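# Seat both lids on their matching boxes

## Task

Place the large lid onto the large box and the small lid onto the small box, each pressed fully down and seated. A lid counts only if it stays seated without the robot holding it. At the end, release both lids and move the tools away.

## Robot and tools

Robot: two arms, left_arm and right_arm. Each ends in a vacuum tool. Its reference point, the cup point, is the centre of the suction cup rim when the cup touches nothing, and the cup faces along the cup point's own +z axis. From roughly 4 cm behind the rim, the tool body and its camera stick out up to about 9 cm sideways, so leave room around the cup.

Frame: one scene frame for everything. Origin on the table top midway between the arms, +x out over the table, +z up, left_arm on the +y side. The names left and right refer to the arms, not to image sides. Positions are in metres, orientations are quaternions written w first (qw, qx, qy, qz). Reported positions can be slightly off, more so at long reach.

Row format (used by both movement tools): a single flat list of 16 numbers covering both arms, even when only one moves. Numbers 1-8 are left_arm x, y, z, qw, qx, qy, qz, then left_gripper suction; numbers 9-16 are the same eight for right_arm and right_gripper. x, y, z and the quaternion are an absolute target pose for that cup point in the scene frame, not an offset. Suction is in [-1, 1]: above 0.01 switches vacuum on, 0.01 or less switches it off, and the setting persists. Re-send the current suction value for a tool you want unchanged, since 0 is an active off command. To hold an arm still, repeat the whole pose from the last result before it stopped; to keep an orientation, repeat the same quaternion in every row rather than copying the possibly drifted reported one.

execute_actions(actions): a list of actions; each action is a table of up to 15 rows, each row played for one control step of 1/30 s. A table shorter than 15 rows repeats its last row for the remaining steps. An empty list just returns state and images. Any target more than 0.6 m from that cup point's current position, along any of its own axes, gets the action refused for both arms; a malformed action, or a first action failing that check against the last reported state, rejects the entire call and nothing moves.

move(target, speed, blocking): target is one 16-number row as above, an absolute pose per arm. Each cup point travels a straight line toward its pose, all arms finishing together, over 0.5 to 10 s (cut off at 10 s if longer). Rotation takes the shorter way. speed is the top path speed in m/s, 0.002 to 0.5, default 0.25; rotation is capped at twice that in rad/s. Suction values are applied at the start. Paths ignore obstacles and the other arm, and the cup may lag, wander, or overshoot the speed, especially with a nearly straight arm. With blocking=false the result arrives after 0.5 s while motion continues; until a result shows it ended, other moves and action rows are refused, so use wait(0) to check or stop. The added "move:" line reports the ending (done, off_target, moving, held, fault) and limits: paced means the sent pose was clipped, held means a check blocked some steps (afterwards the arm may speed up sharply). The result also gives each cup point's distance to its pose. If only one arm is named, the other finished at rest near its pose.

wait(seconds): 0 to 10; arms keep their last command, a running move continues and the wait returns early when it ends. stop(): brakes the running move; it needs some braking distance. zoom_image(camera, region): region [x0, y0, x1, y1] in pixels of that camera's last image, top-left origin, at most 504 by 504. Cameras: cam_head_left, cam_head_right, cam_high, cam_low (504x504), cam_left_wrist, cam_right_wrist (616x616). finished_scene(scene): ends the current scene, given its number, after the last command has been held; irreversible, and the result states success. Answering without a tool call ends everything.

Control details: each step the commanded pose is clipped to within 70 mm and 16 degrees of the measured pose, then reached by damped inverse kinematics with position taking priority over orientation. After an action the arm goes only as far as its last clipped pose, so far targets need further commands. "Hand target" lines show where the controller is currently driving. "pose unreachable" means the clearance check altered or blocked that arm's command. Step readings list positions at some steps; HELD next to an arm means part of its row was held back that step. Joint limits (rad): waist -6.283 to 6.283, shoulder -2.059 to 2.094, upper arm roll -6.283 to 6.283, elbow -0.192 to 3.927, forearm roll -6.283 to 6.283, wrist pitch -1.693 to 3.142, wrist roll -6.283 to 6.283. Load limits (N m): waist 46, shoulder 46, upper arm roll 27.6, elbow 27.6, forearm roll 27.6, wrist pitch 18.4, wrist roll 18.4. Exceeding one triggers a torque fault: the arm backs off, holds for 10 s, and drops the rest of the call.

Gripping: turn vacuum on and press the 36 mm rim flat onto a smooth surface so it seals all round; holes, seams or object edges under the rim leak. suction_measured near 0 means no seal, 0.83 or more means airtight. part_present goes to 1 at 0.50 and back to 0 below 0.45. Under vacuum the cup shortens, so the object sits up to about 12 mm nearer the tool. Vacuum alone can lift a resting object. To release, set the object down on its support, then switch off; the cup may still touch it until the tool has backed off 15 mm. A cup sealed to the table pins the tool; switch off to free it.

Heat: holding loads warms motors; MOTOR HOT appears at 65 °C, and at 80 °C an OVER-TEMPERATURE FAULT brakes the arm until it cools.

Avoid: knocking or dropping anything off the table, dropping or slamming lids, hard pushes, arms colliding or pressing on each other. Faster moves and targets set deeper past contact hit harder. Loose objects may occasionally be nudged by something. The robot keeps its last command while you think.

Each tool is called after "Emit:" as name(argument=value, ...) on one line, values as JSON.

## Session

Emit:
execute_actions(actions=[])

Scene clock: 0.00 s.
left_arm: end_effector_position=(+0.3543, +0.4478, +0.2446) suction_measured=0.01 part_present=0 end_effector_quat_wxyz=(+0.003, -0.354, +0.935, +0.001) end_effector_velocity=(+0.000, +0.000, +0.001) end_effector_angular_velocity=(+0.000, -0.001, +0.001) | right_arm: end_effector_position=(+0.3643, -0.3513, +0.2431) suction_measured=0.00 part_present=0 end_effector_quat_wxyz=(-0.001, +0.172, +0.985, +0.001) end_effector_velocity=(+0.000, +0.000, -0.000) end_effector_angular_velocity=(-0.000, -0.000, -0.000)
Joint positions: left_arm=[-0.002 -0.251 -0.003  0.921  0.003  1.167  1.832] | right_arm=[-0.001 -0.25  -0.003  0.919  0.002  1.17   2.879]
Joint velocities: left_arm=[ 0.    -0.001  0.001  0.001  0.     0.    -0.   ] | right_arm=[ 0.     0.001  0.    -0.    -0.    -0.002  0.   ]
Motor temperatures (°C, as the motors report them): left_arm=[38 34 36 38 42 39 42] | right_arm=[36 38 37 40 39 38 35]
Hand target (left_arm): +0.354, +0.448, +0.245; +0.003, -0.354, +0.935, +0.001
Hand target (right_arm): +0.364, -0.351, +0.243; -0.001, +0.172, +0.985, +0.001

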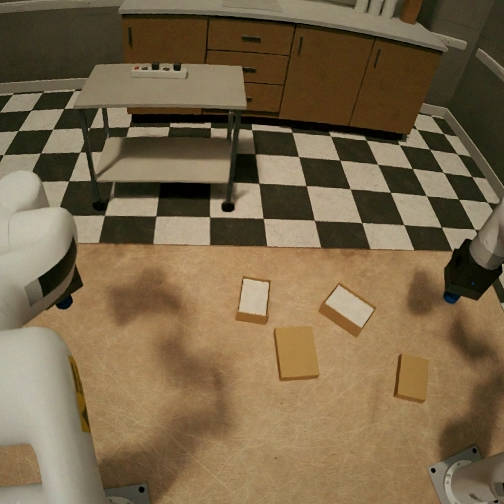

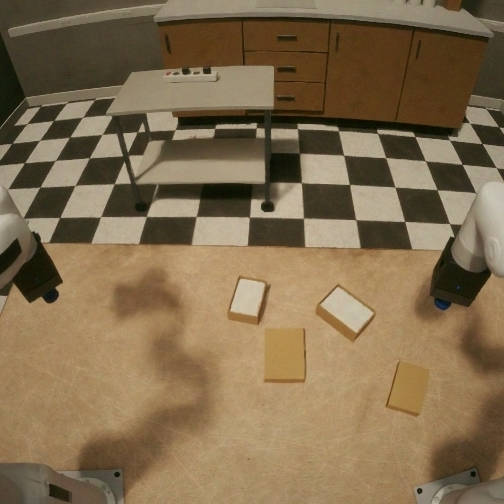

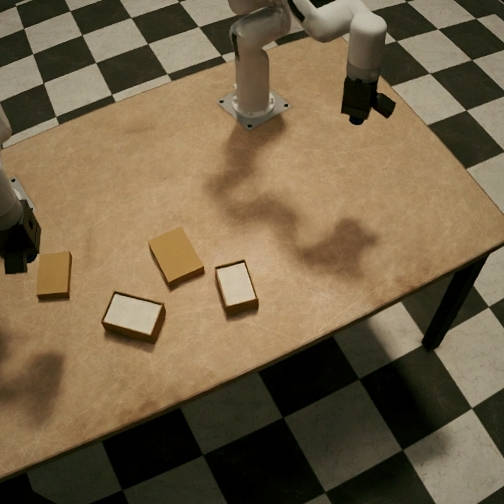

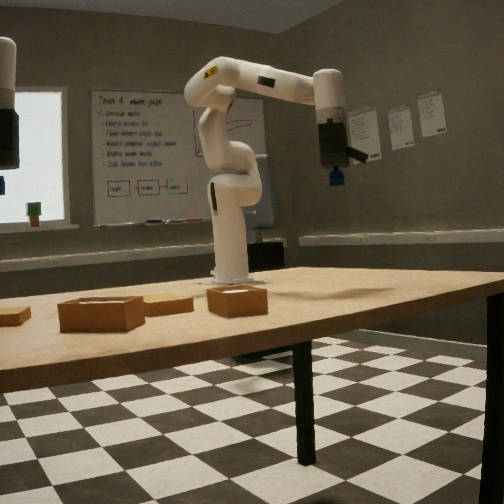

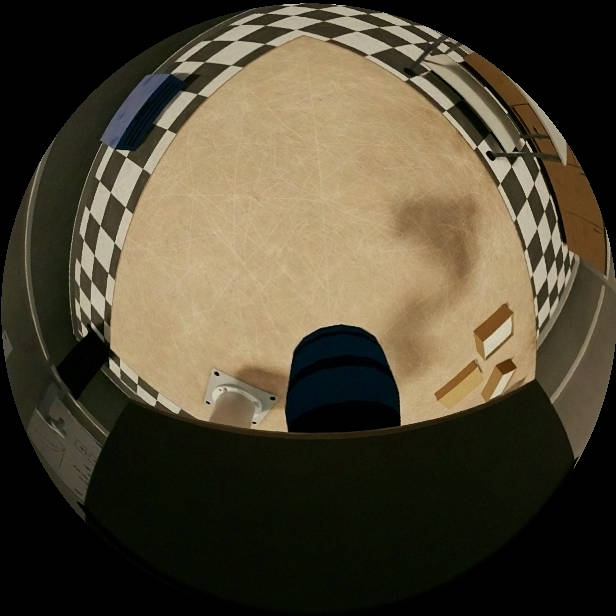

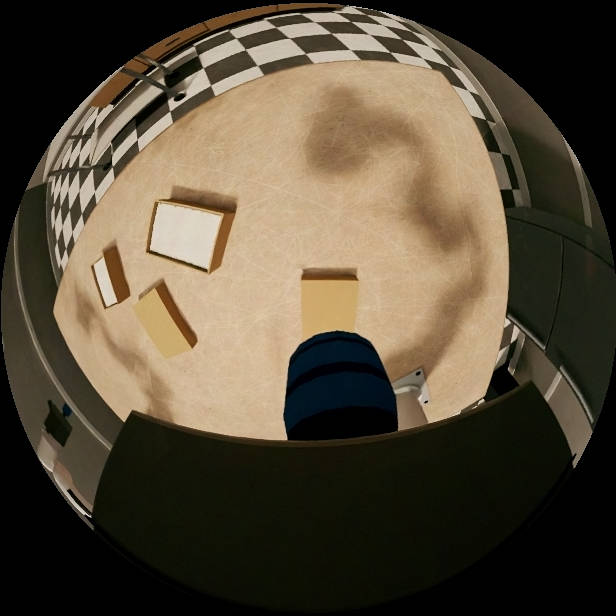

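Emit:
zoom_image(camera="cam_right_wrist", region=[80, 180, 248, 370])

Emit:
zoom_image(camera="cam_right_wrist", region=[260, 250, 428, 380])

Emit:
zoom_image(camera="cam_head_right", region=[210, 260, 450, 430])

Region (80, 180, 248, 370) of cam_right_wrist's 616x616 image, scaled by 2.653, with more detail than that image has; it fills the left 446 columns of this view, and the rest is white.

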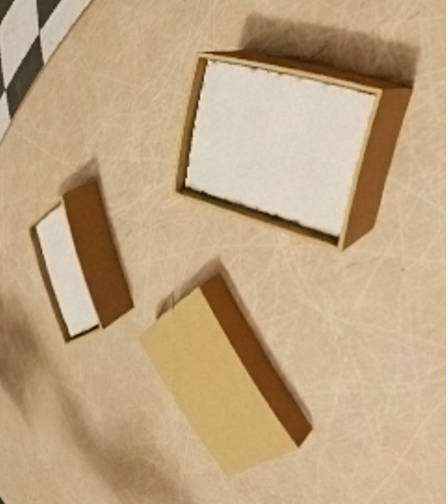

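Region (260, 250, 428, 380) of cam_right_wrist's 616x616 image, scaled by 3.000, with more detail than that image has; it fills the top 390 rows of this view, and the rest is white.

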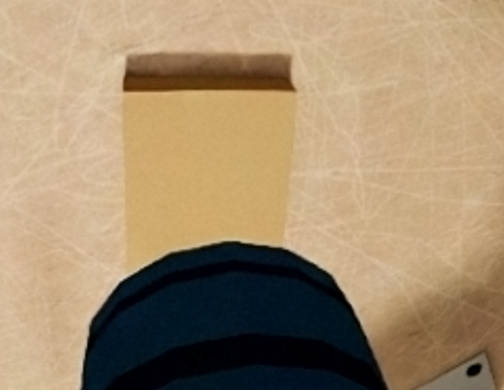

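Region (210, 260, 450, 430) of cam_head_right's 504x504 image, scaled by 2.100, with more detail than that image has; it fills the top 357 rows of this view, and the rest is white.

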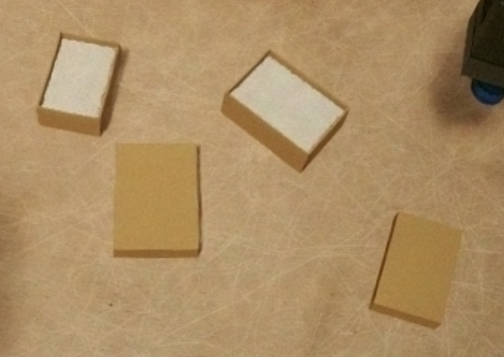

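Emit:
move(target=[0.3543,0.4478,0.2446,0.003,-0.354,0.935,0.001,0,0.273,-0.335,0.042,0,0.4617,0.887,0,1], speed=0.4)

Emit:
move(target=[0.3543,0.4478,0.2446,0.003,-0.354,0.935,0.001,0,0.273,-0.335,0.022,0,0.4617,0.887,0,1], speed=0.045)

Scene clock: 3.13 s.
left_arm: end_effector_position=(+0.3543, +0.4478, +0.2446) suction_measured=0.01 part_present=0 end_effector_quat_wxyz=(+0.003, -0.354, +0.935, +0.001) end_effector_velocity=(-0.000, +0.000, +0.000) end_effector_angular_velocity=(+0.000, -0.000, +0.000) | right_arm: end_effector_position=(+0.2732, -0.3349, +0.0425) suction_measured=0.00 part_present=0 end_effector_quat_wxyz=(+0.000, +0.462, +0.887, -0.000) end_effector_velocity=(-0.002, -0.000, -0.003) end_effector_angular_velocity=(-0.005, +0.002, -0.000)
Joint positions: left_arm=[-0.002 -0.252 -0.003  0.92   0.002  1.166  1.832] | right_arm=[-0.013 -0.155  0.121  0.343  0.037  0.497  3.572]
Joint velocities: left_arm=[ 0.  0. -0.  0. -0.  0.  0.] | right_arm=[-0.001  0.007  0.004 -0.005 -0.008 -0.008  0.01 ]
Motor temperatures (°C, as the motors report them): left_arm=[38 34 36 39 42 39 42] | right_arm=[36 38 37 40 39 38 35]
Hand target (left_arm): +0.354, +0.448, +0.245; +0.003, -0.354, +0.935, +0.001
Hand target (right_arm): +0.273, -0.335, +0.042; +0.000, +0.462, +0.887, -0.001
Off the commanded pose (left_arm): 0.000 m, 0 deg.
Off the commanded pose (right_arm): 0.001 m, 0 deg.
move: done

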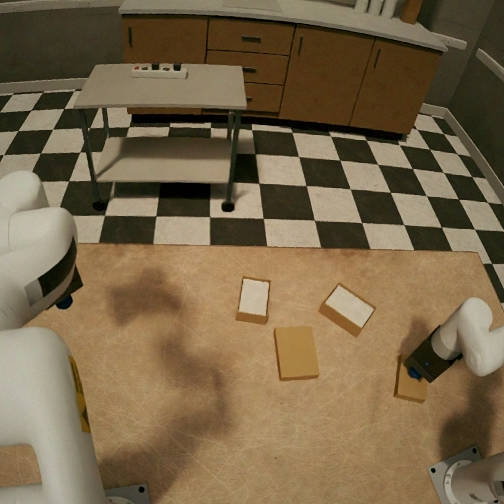

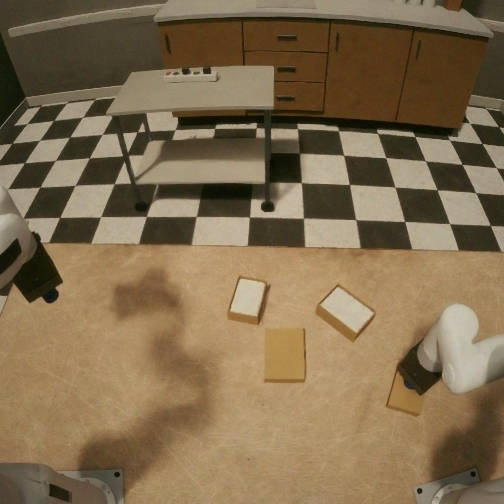

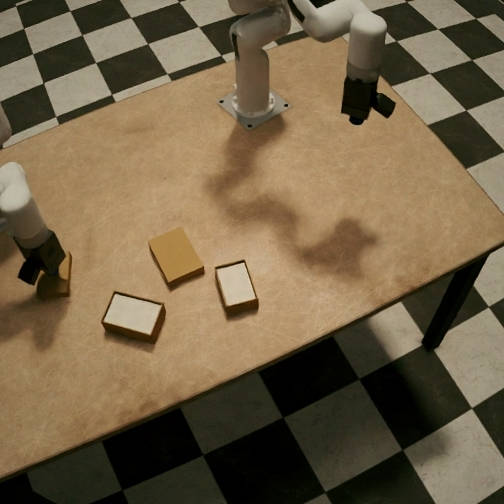

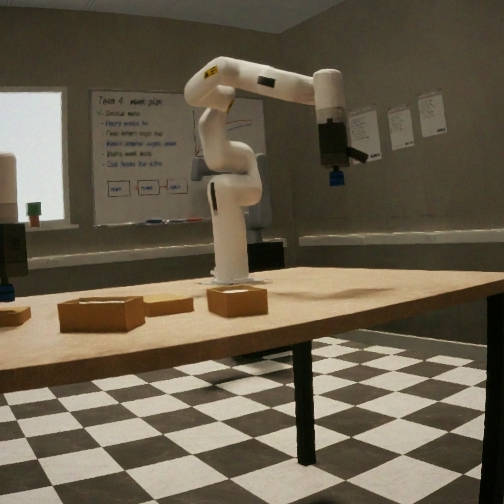

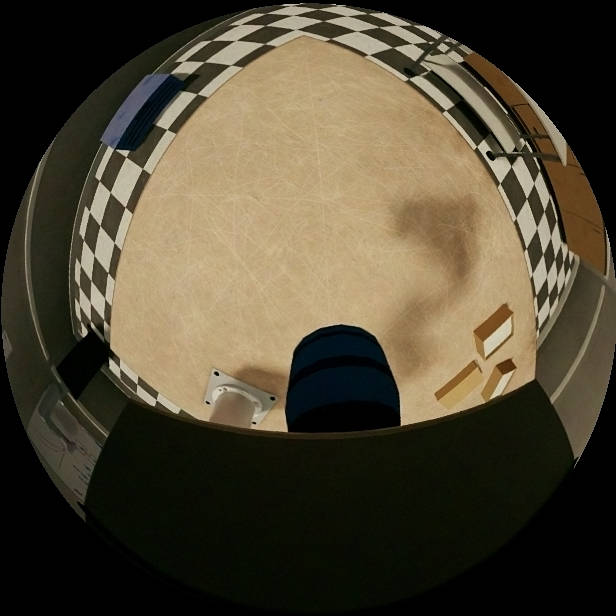

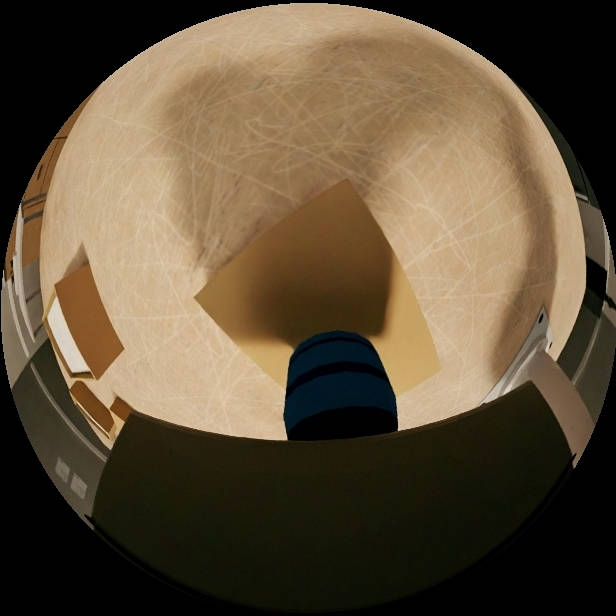

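Scene clock: 3.97 s.
left_arm: end_effector_position=(+0.3543, +0.4478, +0.2446) suction_measured=0.01 part_present=0 end_effector_quat_wxyz=(+0.003, -0.354, +0.935, +0.001) end_effector_velocity=(+0.000, -0.000, -0.000) end_effector_angular_velocity=(+0.000, +0.000, -0.001) | right_arm: end_effector_position=(+0.2731, -0.3351, +0.0222) suction_measured=0.85 part_present=1 end_effector_quat_wxyz=(+0.000, +0.462, +0.887, -0.000) end_effector_velocity=(+0.001, +0.000, -0.001) end_effector_angular_velocity=(-0.001, -0.002, +0.002)
Joint positions: left_arm=[-0.002 -0.252 -0.003  0.92   0.002  1.166  1.832] | right_arm=[-0.018 -0.076  0.123  0.336  0.022  0.411  3.581]
Joint velocities: left_arm=[-0.  0. -0.  0.  0.  0.  0.] | right_arm=[-0.001  0.007  0.001  0.001 -0.004 -0.007  0.002]
Motor temperatures (°C, as the motors report them): left_arm=[38 34 36 39 42 39 42] | right_arm=[36 38 37 40 39 38 35]
Hand target (left_arm): +0.354, +0.448, +0.245; +0.003, -0.354, +0.935, +0.001
Hand target (right_arm): +0.273, -0.335, +0.022; +0.000, +0.462, +0.887, -0.000
Off the commanded pose (left_arm): 0.000 m, 0 deg.
Off the commanded pose (right_arm): 0.000 m, 0 deg.
move: done

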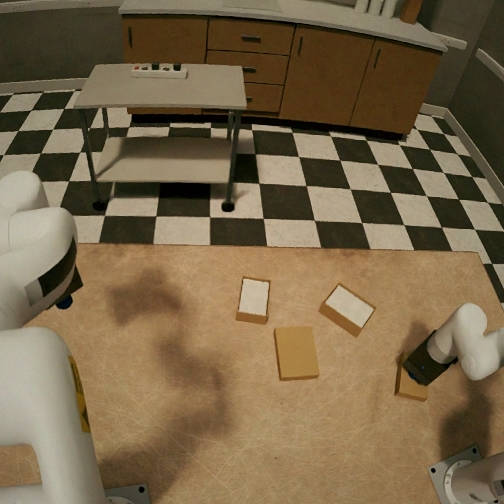

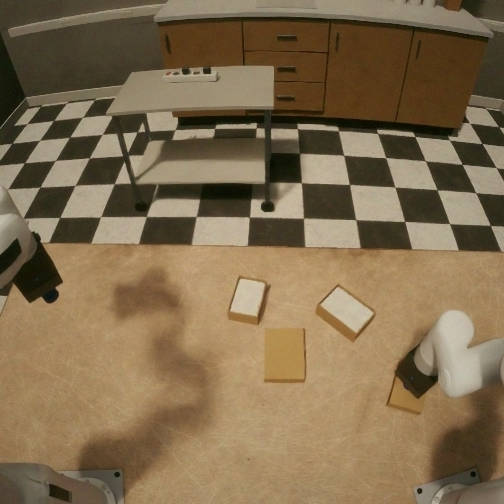

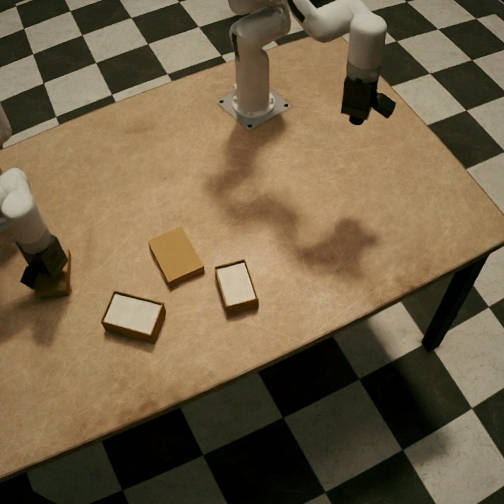

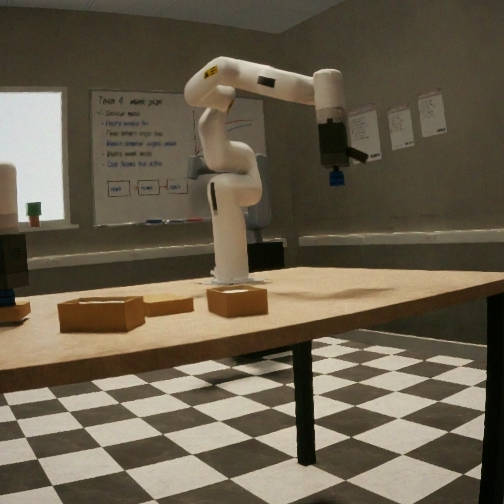

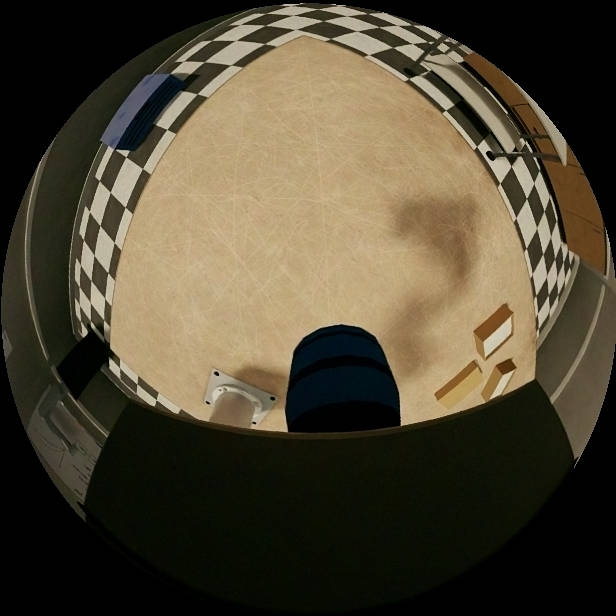

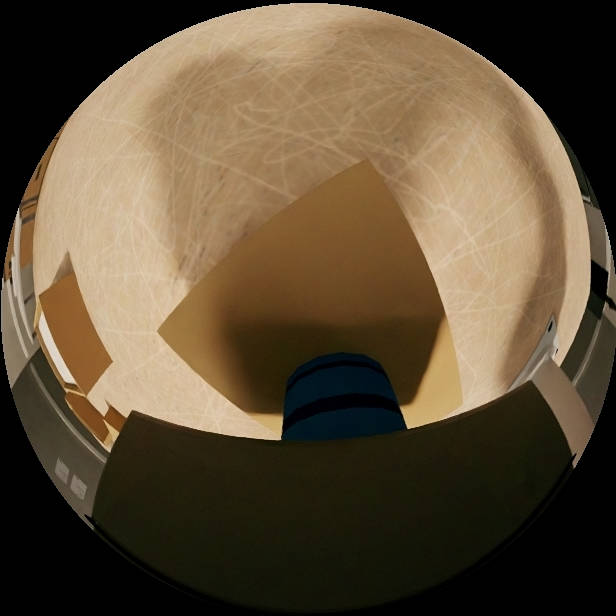

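Emit:
move(target=[0.27,0.36,0.13,0,-0.5736,0.8192,0,0,0.19,0.12,0.085,0,0.4617,0.887,0,1], speed=0.45)

Emit:
move(target=[0.27,0.36,0.13,0,-0.5736,0.8192,0,0,0.19,0.12,0.016,0,0.4617,0.887,0,1], speed=0.13)

Emit:
zoom_image(camera="cam_low", region=[120, 240, 280, 330])

Scene clock: 6.73 s.
left_arm: end_effector_position=(+0.2699, +0.3604, +0.1298) suction_measured=0.01 part_present=0 end_effector_quat_wxyz=(+0.000, -0.573, +0.819, -0.000) end_effector_velocity=(-0.000, -0.000, -0.000) end_effector_angular_velocity=(+0.000, +0.001, -0.001) | right_arm: end_effector_position=(+0.1921, +0.1197, +0.0846) suction_measured=0.98 part_present=1 end_effector_quat_wxyz=(+0.001, +0.461, +0.887, -0.001) end_effector_velocity=(-0.001, +0.001, -0.001) end_effector_angular_velocity=(-0.009, +0.003, +0.003)
Joint positions: left_arm=[-0.038 -0.444 -0.194  0.417 -0.11   0.857  1.199] | right_arm=[ 0.599  0.581  0.483  1.439 -0.323  0.939  4.704]
Joint velocities: left_arm=[-0.001  0.001 -0.    -0.    -0.     0.    -0.   ] | right_arm=[ 0.006  0.011 -0.     0.016 -0.001  0.015  0.   ]
Motor temperatures (°C, as the motors report them): left_arm=[38 34 36 39 42 39 42] | right_arm=[36 38 37 41 39 38 35]
Hand target (left_arm): +0.270, +0.360, +0.130; +0.000, -0.573, +0.819, -0.000
Hand target (right_arm): +0.192, +0.120, +0.085; +0.001, +0.461, +0.887, -0.001
Off the commanded pose (left_arm): 0.000 m, 0 deg.
Off the commanded pose (right_arm): 0.002 m, 0 deg.
move: done; limits=paced

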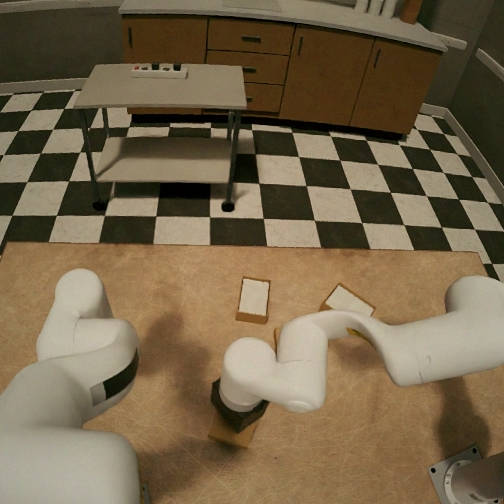

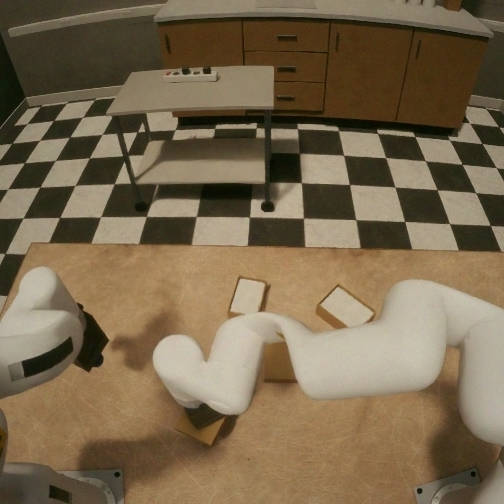

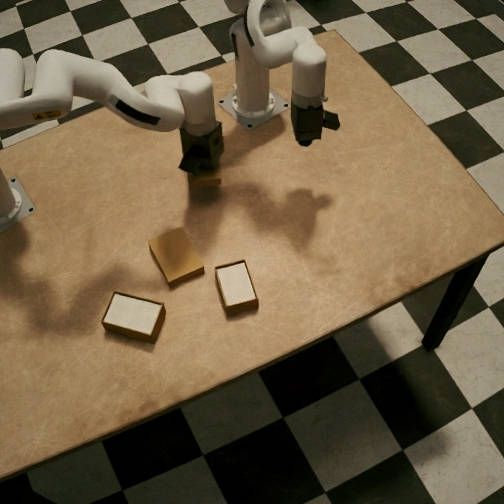

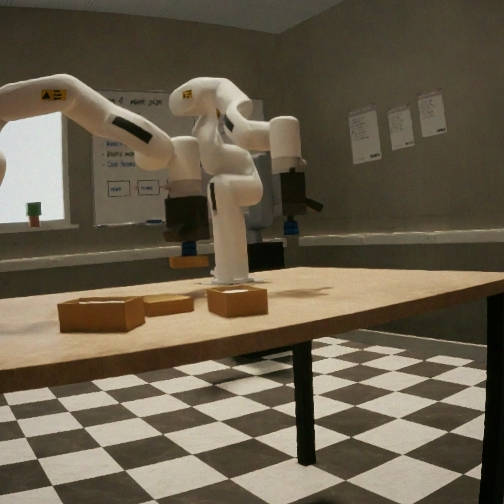

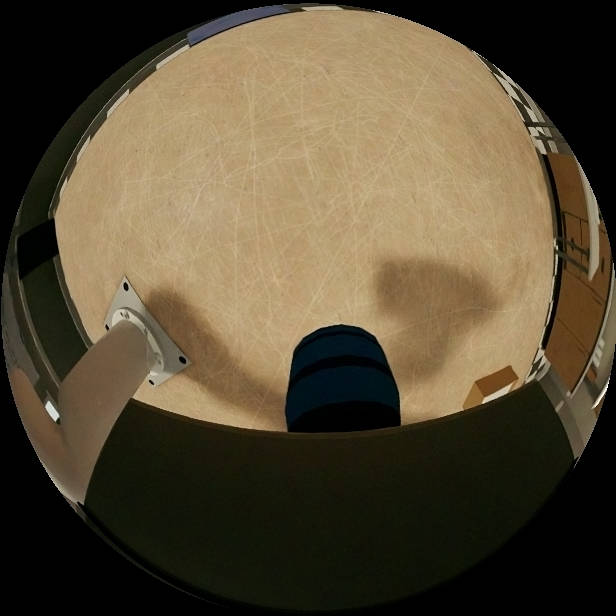

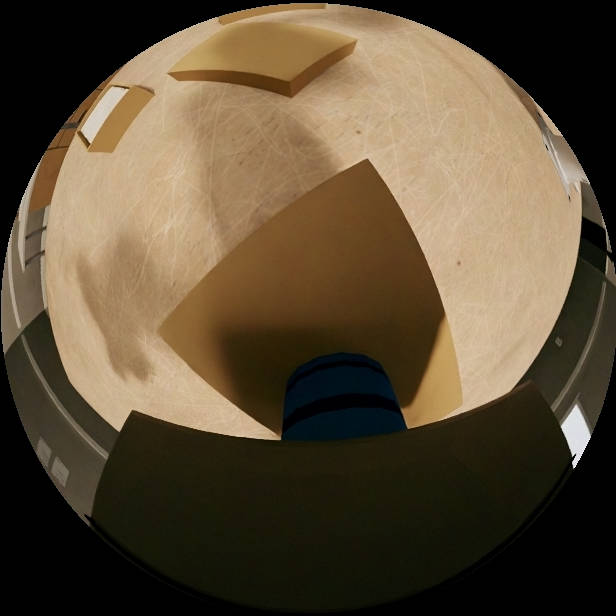

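Scene clock: 7.73 s.
left_arm: end_effector_position=(+0.2700, +0.3600, +0.1300) suction_measured=0.01 part_present=0 end_effector_quat_wxyz=(-0.000, -0.574, +0.819, -0.000) end_effector_velocity=(-0.000, -0.000, -0.000) end_effector_angular_velocity=(+0.000, +0.000, -0.000) | right_arm: end_effector_position=(+0.1901, +0.1202, +0.0166) suction_measured=0.98 part_present=1 end_effector_quat_wxyz=(+0.000, +0.462, +0.887, +0.000) end_effector_velocity=(+0.000, -0.003, -0.005) end_effector_angular_velocity=(-0.007, +0.002, -0.001)
Joint positions: left_arm=[-0.038 -0.444 -0.195  0.418 -0.11   0.858  1.197] | right_arm=[ 0.629  0.696  0.438  1.41  -0.39   0.8    4.749]
Joint velocities: left_arm=[-0. -0. -0. -0.  0. -0. -0.] | right_arm=[ 0.001  0.007 -0.004 -0.002 -0.003 -0.001  0.001]
Motor temperatures (°C, as the motors report them): left_arm=[38 34 36 40 42 39 42] | right_arm=[36 38 37 41 39 38 35]
Hand target (left_arm): +0.270, +0.360, +0.130; +0.000, -0.574, +0.819, -0.000
Hand target (right_arm): +0.190, +0.120, +0.016; +0.000, +0.462, +0.887, -0.000
Off the commanded pose (left_arm): 0.000 m, 0 deg.
Off the commanded pose (right_arm): 0.001 m, 0 deg.
move: done

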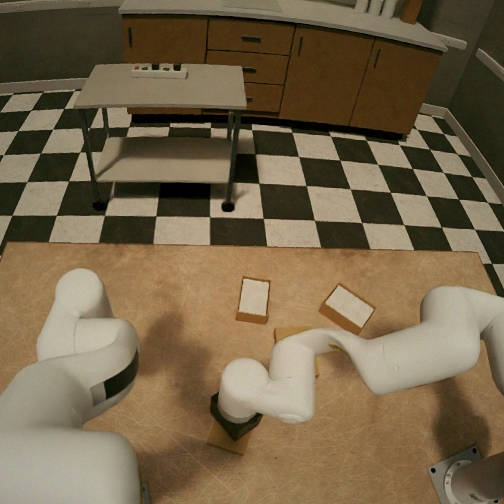

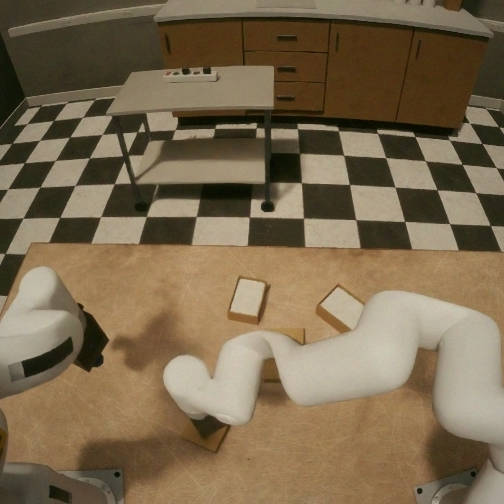

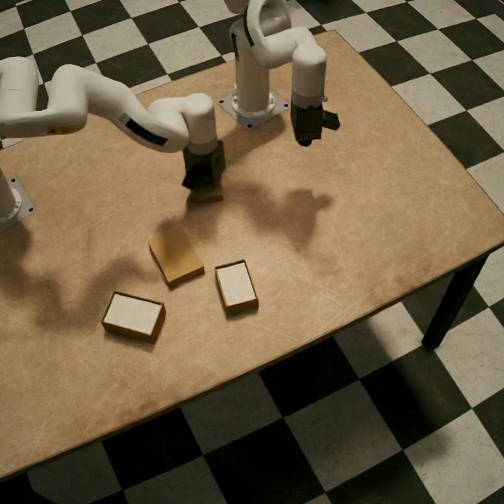

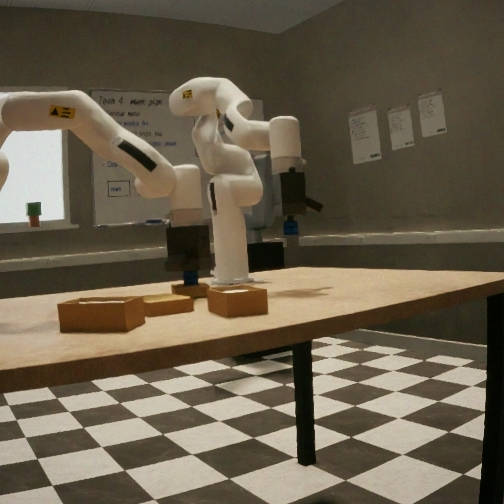

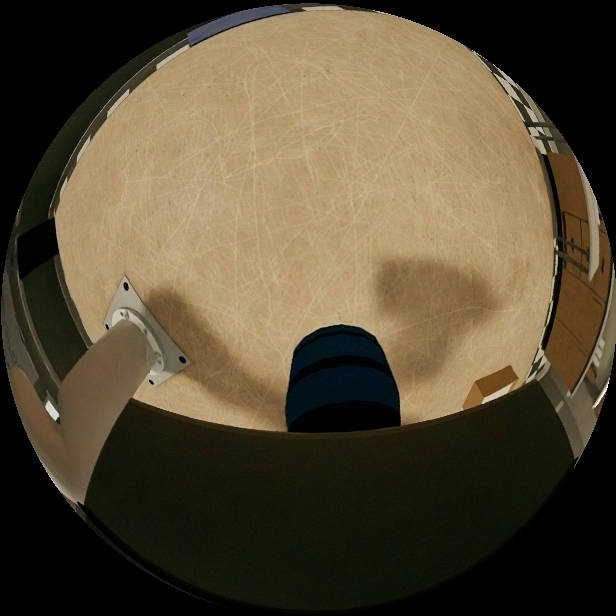

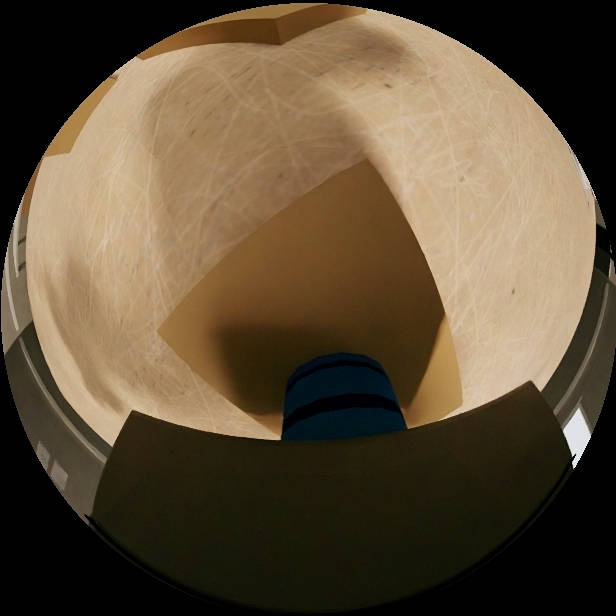

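Region (120, 240, 280, 330) of cam_low's 504x504 image, scaled by 3.150, with more detail than that image has; it fills the top 284 rows of this view, and the rest is white.

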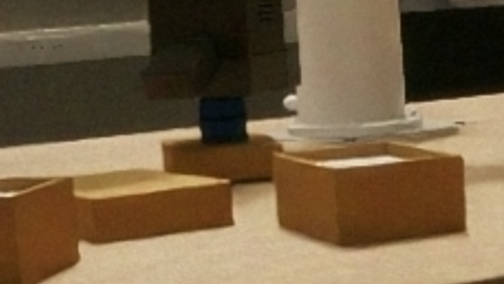

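Emit:
execute_actions(actions=[[[0.27,0.36,0.13,0,-0.5736,0.8192,0,0,0.19,0.12,0.014,0,0.4617,0.887,0,1],[0.27,0.36,0.13,0,-0.5736,0.8192,0,0,0.19,0.12,0.014,0,0.4617,0.887,0,1],[0.27,0.36,0.13,0,-0.5736,0.8192,0,0,0.19,0.12,0.014,0,0.4617,0.887,0,1],[0.27,0.36,0.13,0,-0.5736,0.8192,0,0,0.19,0.12,0.014,0,0.4617,0.887,0,1],[0.27,0.36,0.13,0,-0.5736,0.8192,0,0,0.19,0.12,0.014,0,0.4617,0.887,0,0],[0.27,0.36,0.13,0,-0.5736,0.8192,0,0,0.19,0.12,0.014,0,0.4617,0.887,0,0],[0.27,0.36,0.13,0,-0.5736,0.8192,0,0,0.19,0.12,0.014,0,0.4617,0.887,0,0],[0.27,0.36,0.13,0,-0.5736,0.8192,0,0,0.19,0.12,0.018,0,0.4617,0.887,0,0],[0.27,0.36,0.13,0,-0.5736,0.8192,0,0,0.19,0.12,0.023,0,0.4617,0.887,0,0],[0.27,0.36,0.13,0,-0.5736,0.8192,0,0,0.19,0.12,0.028,0,0.4617,0.887,0,0],[0.27,0.36,0.13,0,-0.5736,0.8192,0,0,0.19,0.12,0.033,0,0.4617,0.887,0,0],[0.27,0.36,0.13,0,-0.5736,0.8192,0,0,0.19,0.12,0.038,0,0.4617,0.887,0,0],[0.27,0.36,0.13,0,-0.5736,0.8192,0,0,0.19,0.12,0.042,0,0.4617,0.887,0,0]]])

Emit:
move(target=[0.189,0.118,0.065,0,-0.5736,0.8192,0,0,0.358,-0.046,0.07,0,0.7071,0.7071,0,0], speed=0.35)

Scene clock: 8.87 s.
left_arm: end_effector_position=(+0.2700, +0.3600, +0.1300) suction_measured=0.01 part_present=0 end_effector_quat_wxyz=(-0.000, -0.574, +0.819, +0.000) end_effector_velocity=(+0.000, +0.000, +0.000) end_effector_angular_velocity=(-0.000, -0.001, +0.001) | right_arm: end_effector_position=(+0.1897, +0.1191, +0.0315) suction_measured=0.00 part_present=0 end_effector_quat_wxyz=(+0.000, +0.462, +0.887, -0.002) end_effector_velocity=(+0.001, +0.004, +0.102) end_effector_angular_velocity=(+0.011, -0.005, +0.000)
Joint positions: left_arm=[-0.038 -0.444 -0.195  0.418 -0.11   0.858  1.197] | right_arm=[ 0.621  0.668  0.45   1.411 -0.373  0.832  4.739]
Joint velocities: left_arm=[ 0.    -0.001  0.001  0.     0.    -0.    -0.   ] | right_arm=[-0.045 -0.182  0.073  0.019  0.095  0.18  -0.058]
Motor temperatures (°C, as the motors report them): left_arm=[38 34 36 40 42 39 42] | right_arm=[36 38 37 41 39 38 35]
Hand target (left_arm): +0.270, +0.360, +0.130; -0.000, -0.574, +0.819, -0.000
Hand target (right_arm): +0.190, +0.120, +0.042; -0.000, +0.462, +0.887, +0.000
Off the commanded pose (left_arm): 0.000 m, 0 deg.
Off the commanded pose (right_arm): 0.011 m, 0 deg.
Step readings (end_effector_position):
0: left_arm (+0.2700, +0.3600, +0.1300) | right_arm (+0.1901, +0.1199, +0.0160)
1: left_arm (+0.2700, +0.3600, +0.1300) | right_arm (+0.1901, +0.1199, +0.0160)
2: left_arm (+0.2700, +0.3600, +0.1300) | right_arm (+0.1901, +0.1200, +0.0158)
4: left_arm (+0.2700, +0.3600, +0.1300) | right_arm (+0.1901, +0.1200, +0.0150)
8: left_arm (+0.2700, +0.3600, +0.1300) | right_arm (+0.1905, +0.1215, +0.0163)
15: end_effector_position above

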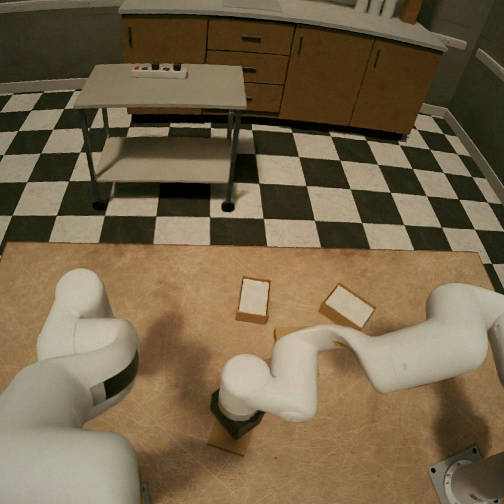

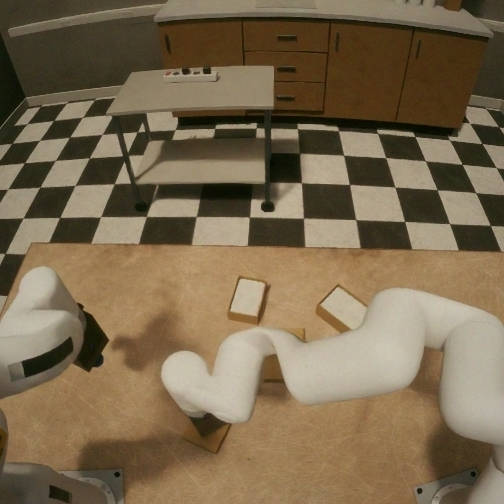

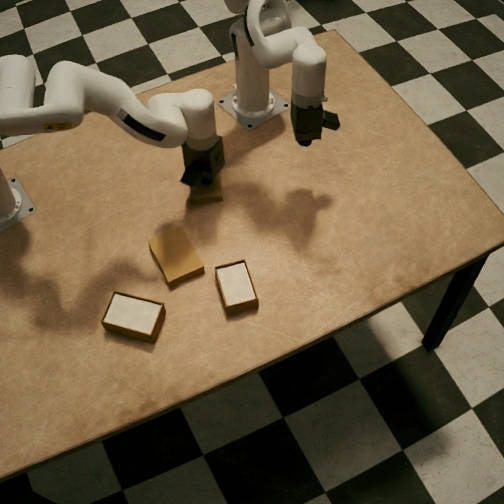

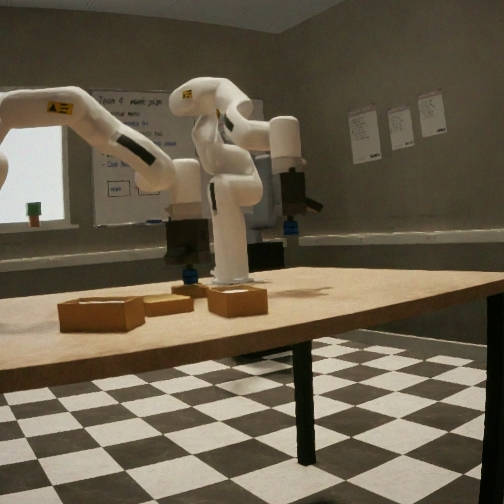

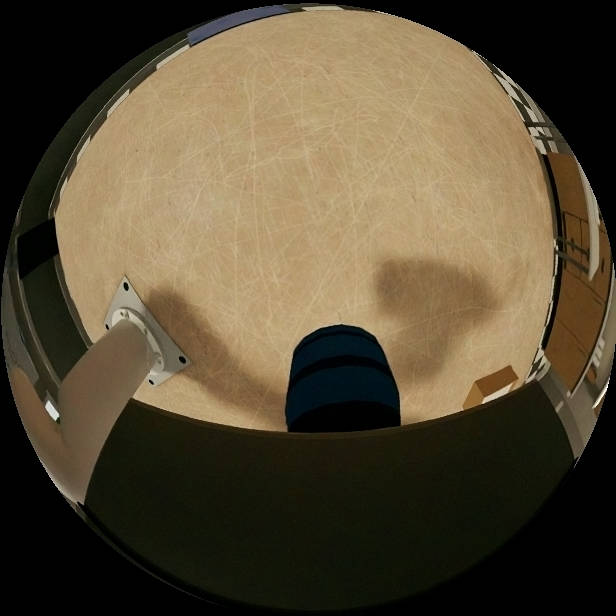

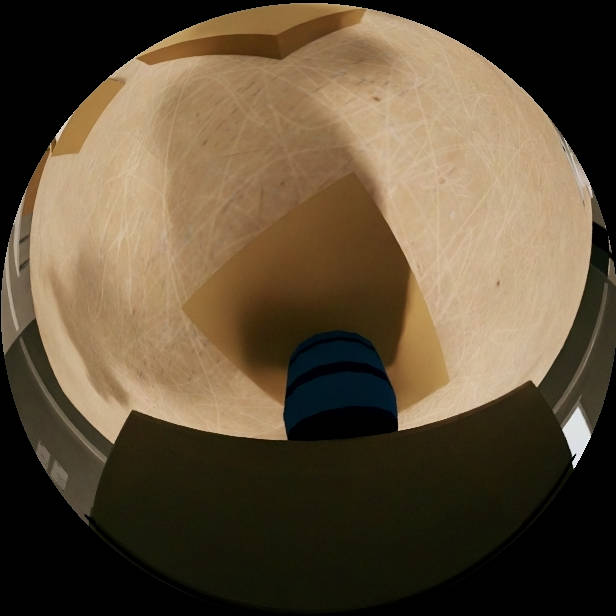

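Scene clock: 10.43 s.
left_arm: end_effector_position=(+0.1879, +0.1174, +0.0650) suction_measured=0.01 part_present=0 end_effector_quat_wxyz=(-0.001, -0.573, +0.819, -0.002) end_effector_velocity=(+0.000, -0.002, -0.001) end_effector_angular_velocity=(+0.006, -0.002, -0.003) | right_arm: end_effector_position=(+0.3571, -0.0462, +0.0701) suction_measured=0.00 part_present=0 end_effector_quat_wxyz=(-0.001, +0.707, +0.707, -0.000) end_effector_velocity=(+0.002, -0.001, +0.001) end_effector_angular_velocity=(+0.000, -0.002, -0.003)
Joint positions: left_arm=[-0.357 -0.203 -0.713  0.436 -0.241  0.6    0.479] | right_arm=[ 0.299  0.431  0.316  1.203 -0.18   0.799  4.822]
Joint velocities: left_arm=[ 0.006  0.01  -0.01   0.007  0.019 -0.001 -0.018] | right_arm=[-0.002 -0.001 -0.002  0.     0.    -0.001 -0.   ]
Motor temperatures (°C, as the motors report them): left_arm=[38 34 36 40 42 39 42] | right_arm=[36 38 37 41 39 38 35]
Hand target (left_arm): +0.188, +0.117, +0.065; -0.001, -0.573, +0.819, -0.002
Hand target (right_arm): +0.357, -0.046, +0.070; -0.001, +0.707, +0.707, +0.000
Off the commanded pose (left_arm): 0.001 m, 0 deg.
Off the commanded pose (right_arm): 0.001 m, 0 deg.
move: done

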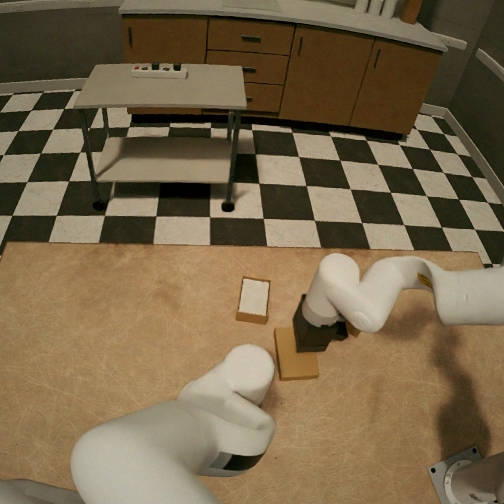

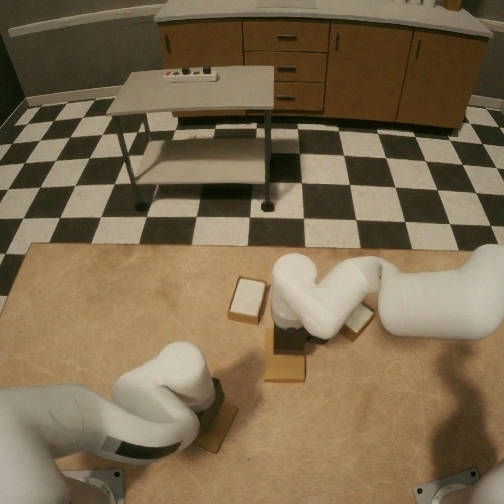

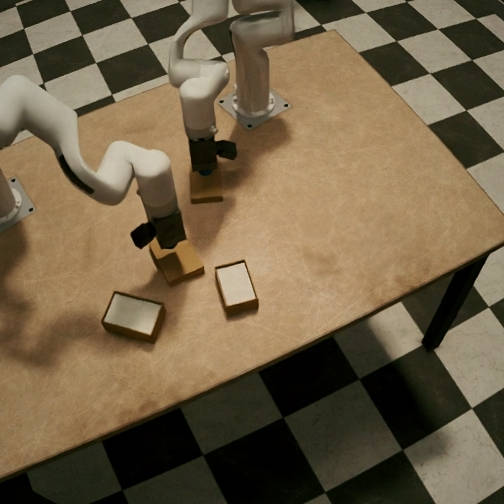

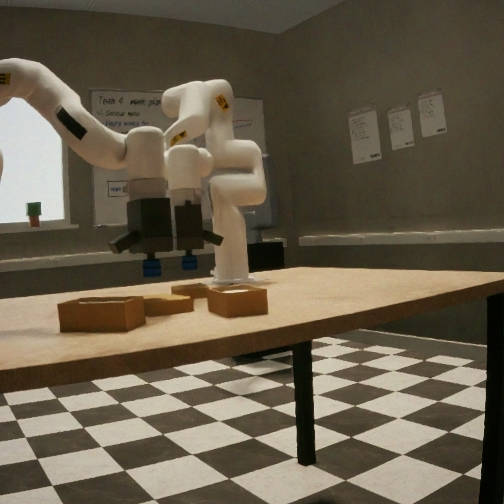

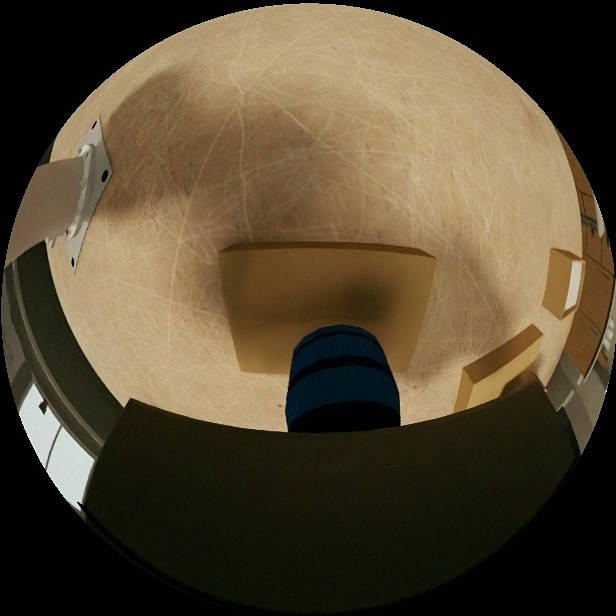

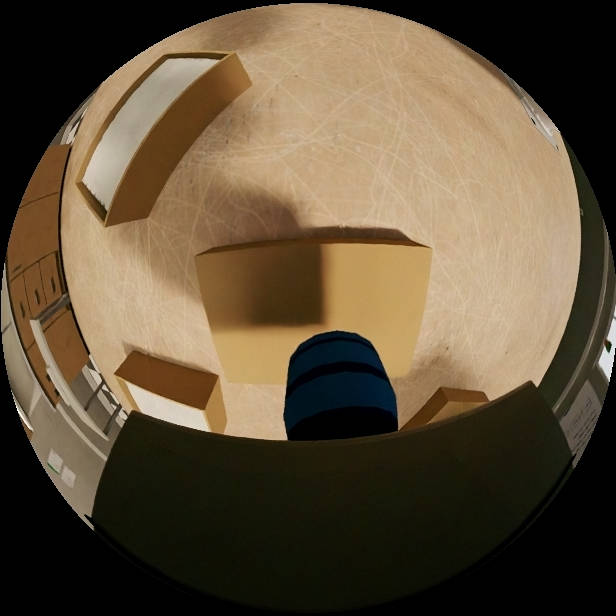

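Emit:
zoom_image(camera="cam_left_wrist", region=[200, 220, 452, 400])

Emit:
zoom_image(camera="cam_right_wrist", region=[188, 220, 440, 400])

Region (200, 220, 452, 400) of cam_left_wrist's 616x616 image, scaled by 2.000, with more detail than that image has; it fills the top 360 rows of this view, and the rest is white.

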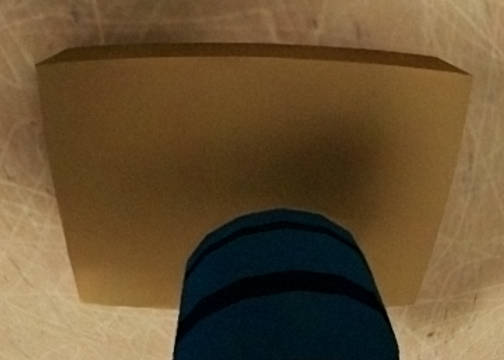

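Region (188, 220, 440, 400) of cam_right_wrist's 616x616 image, scaled by 2.000, with more detail than that image has; it fills the top 360 rows of this view, and the rest is white.

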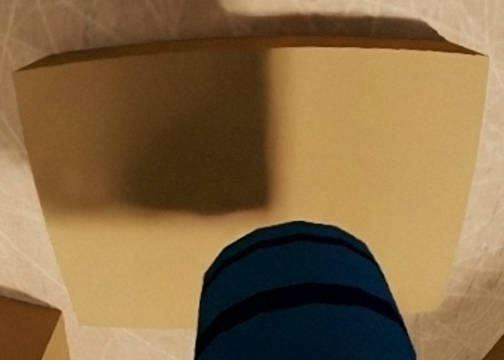

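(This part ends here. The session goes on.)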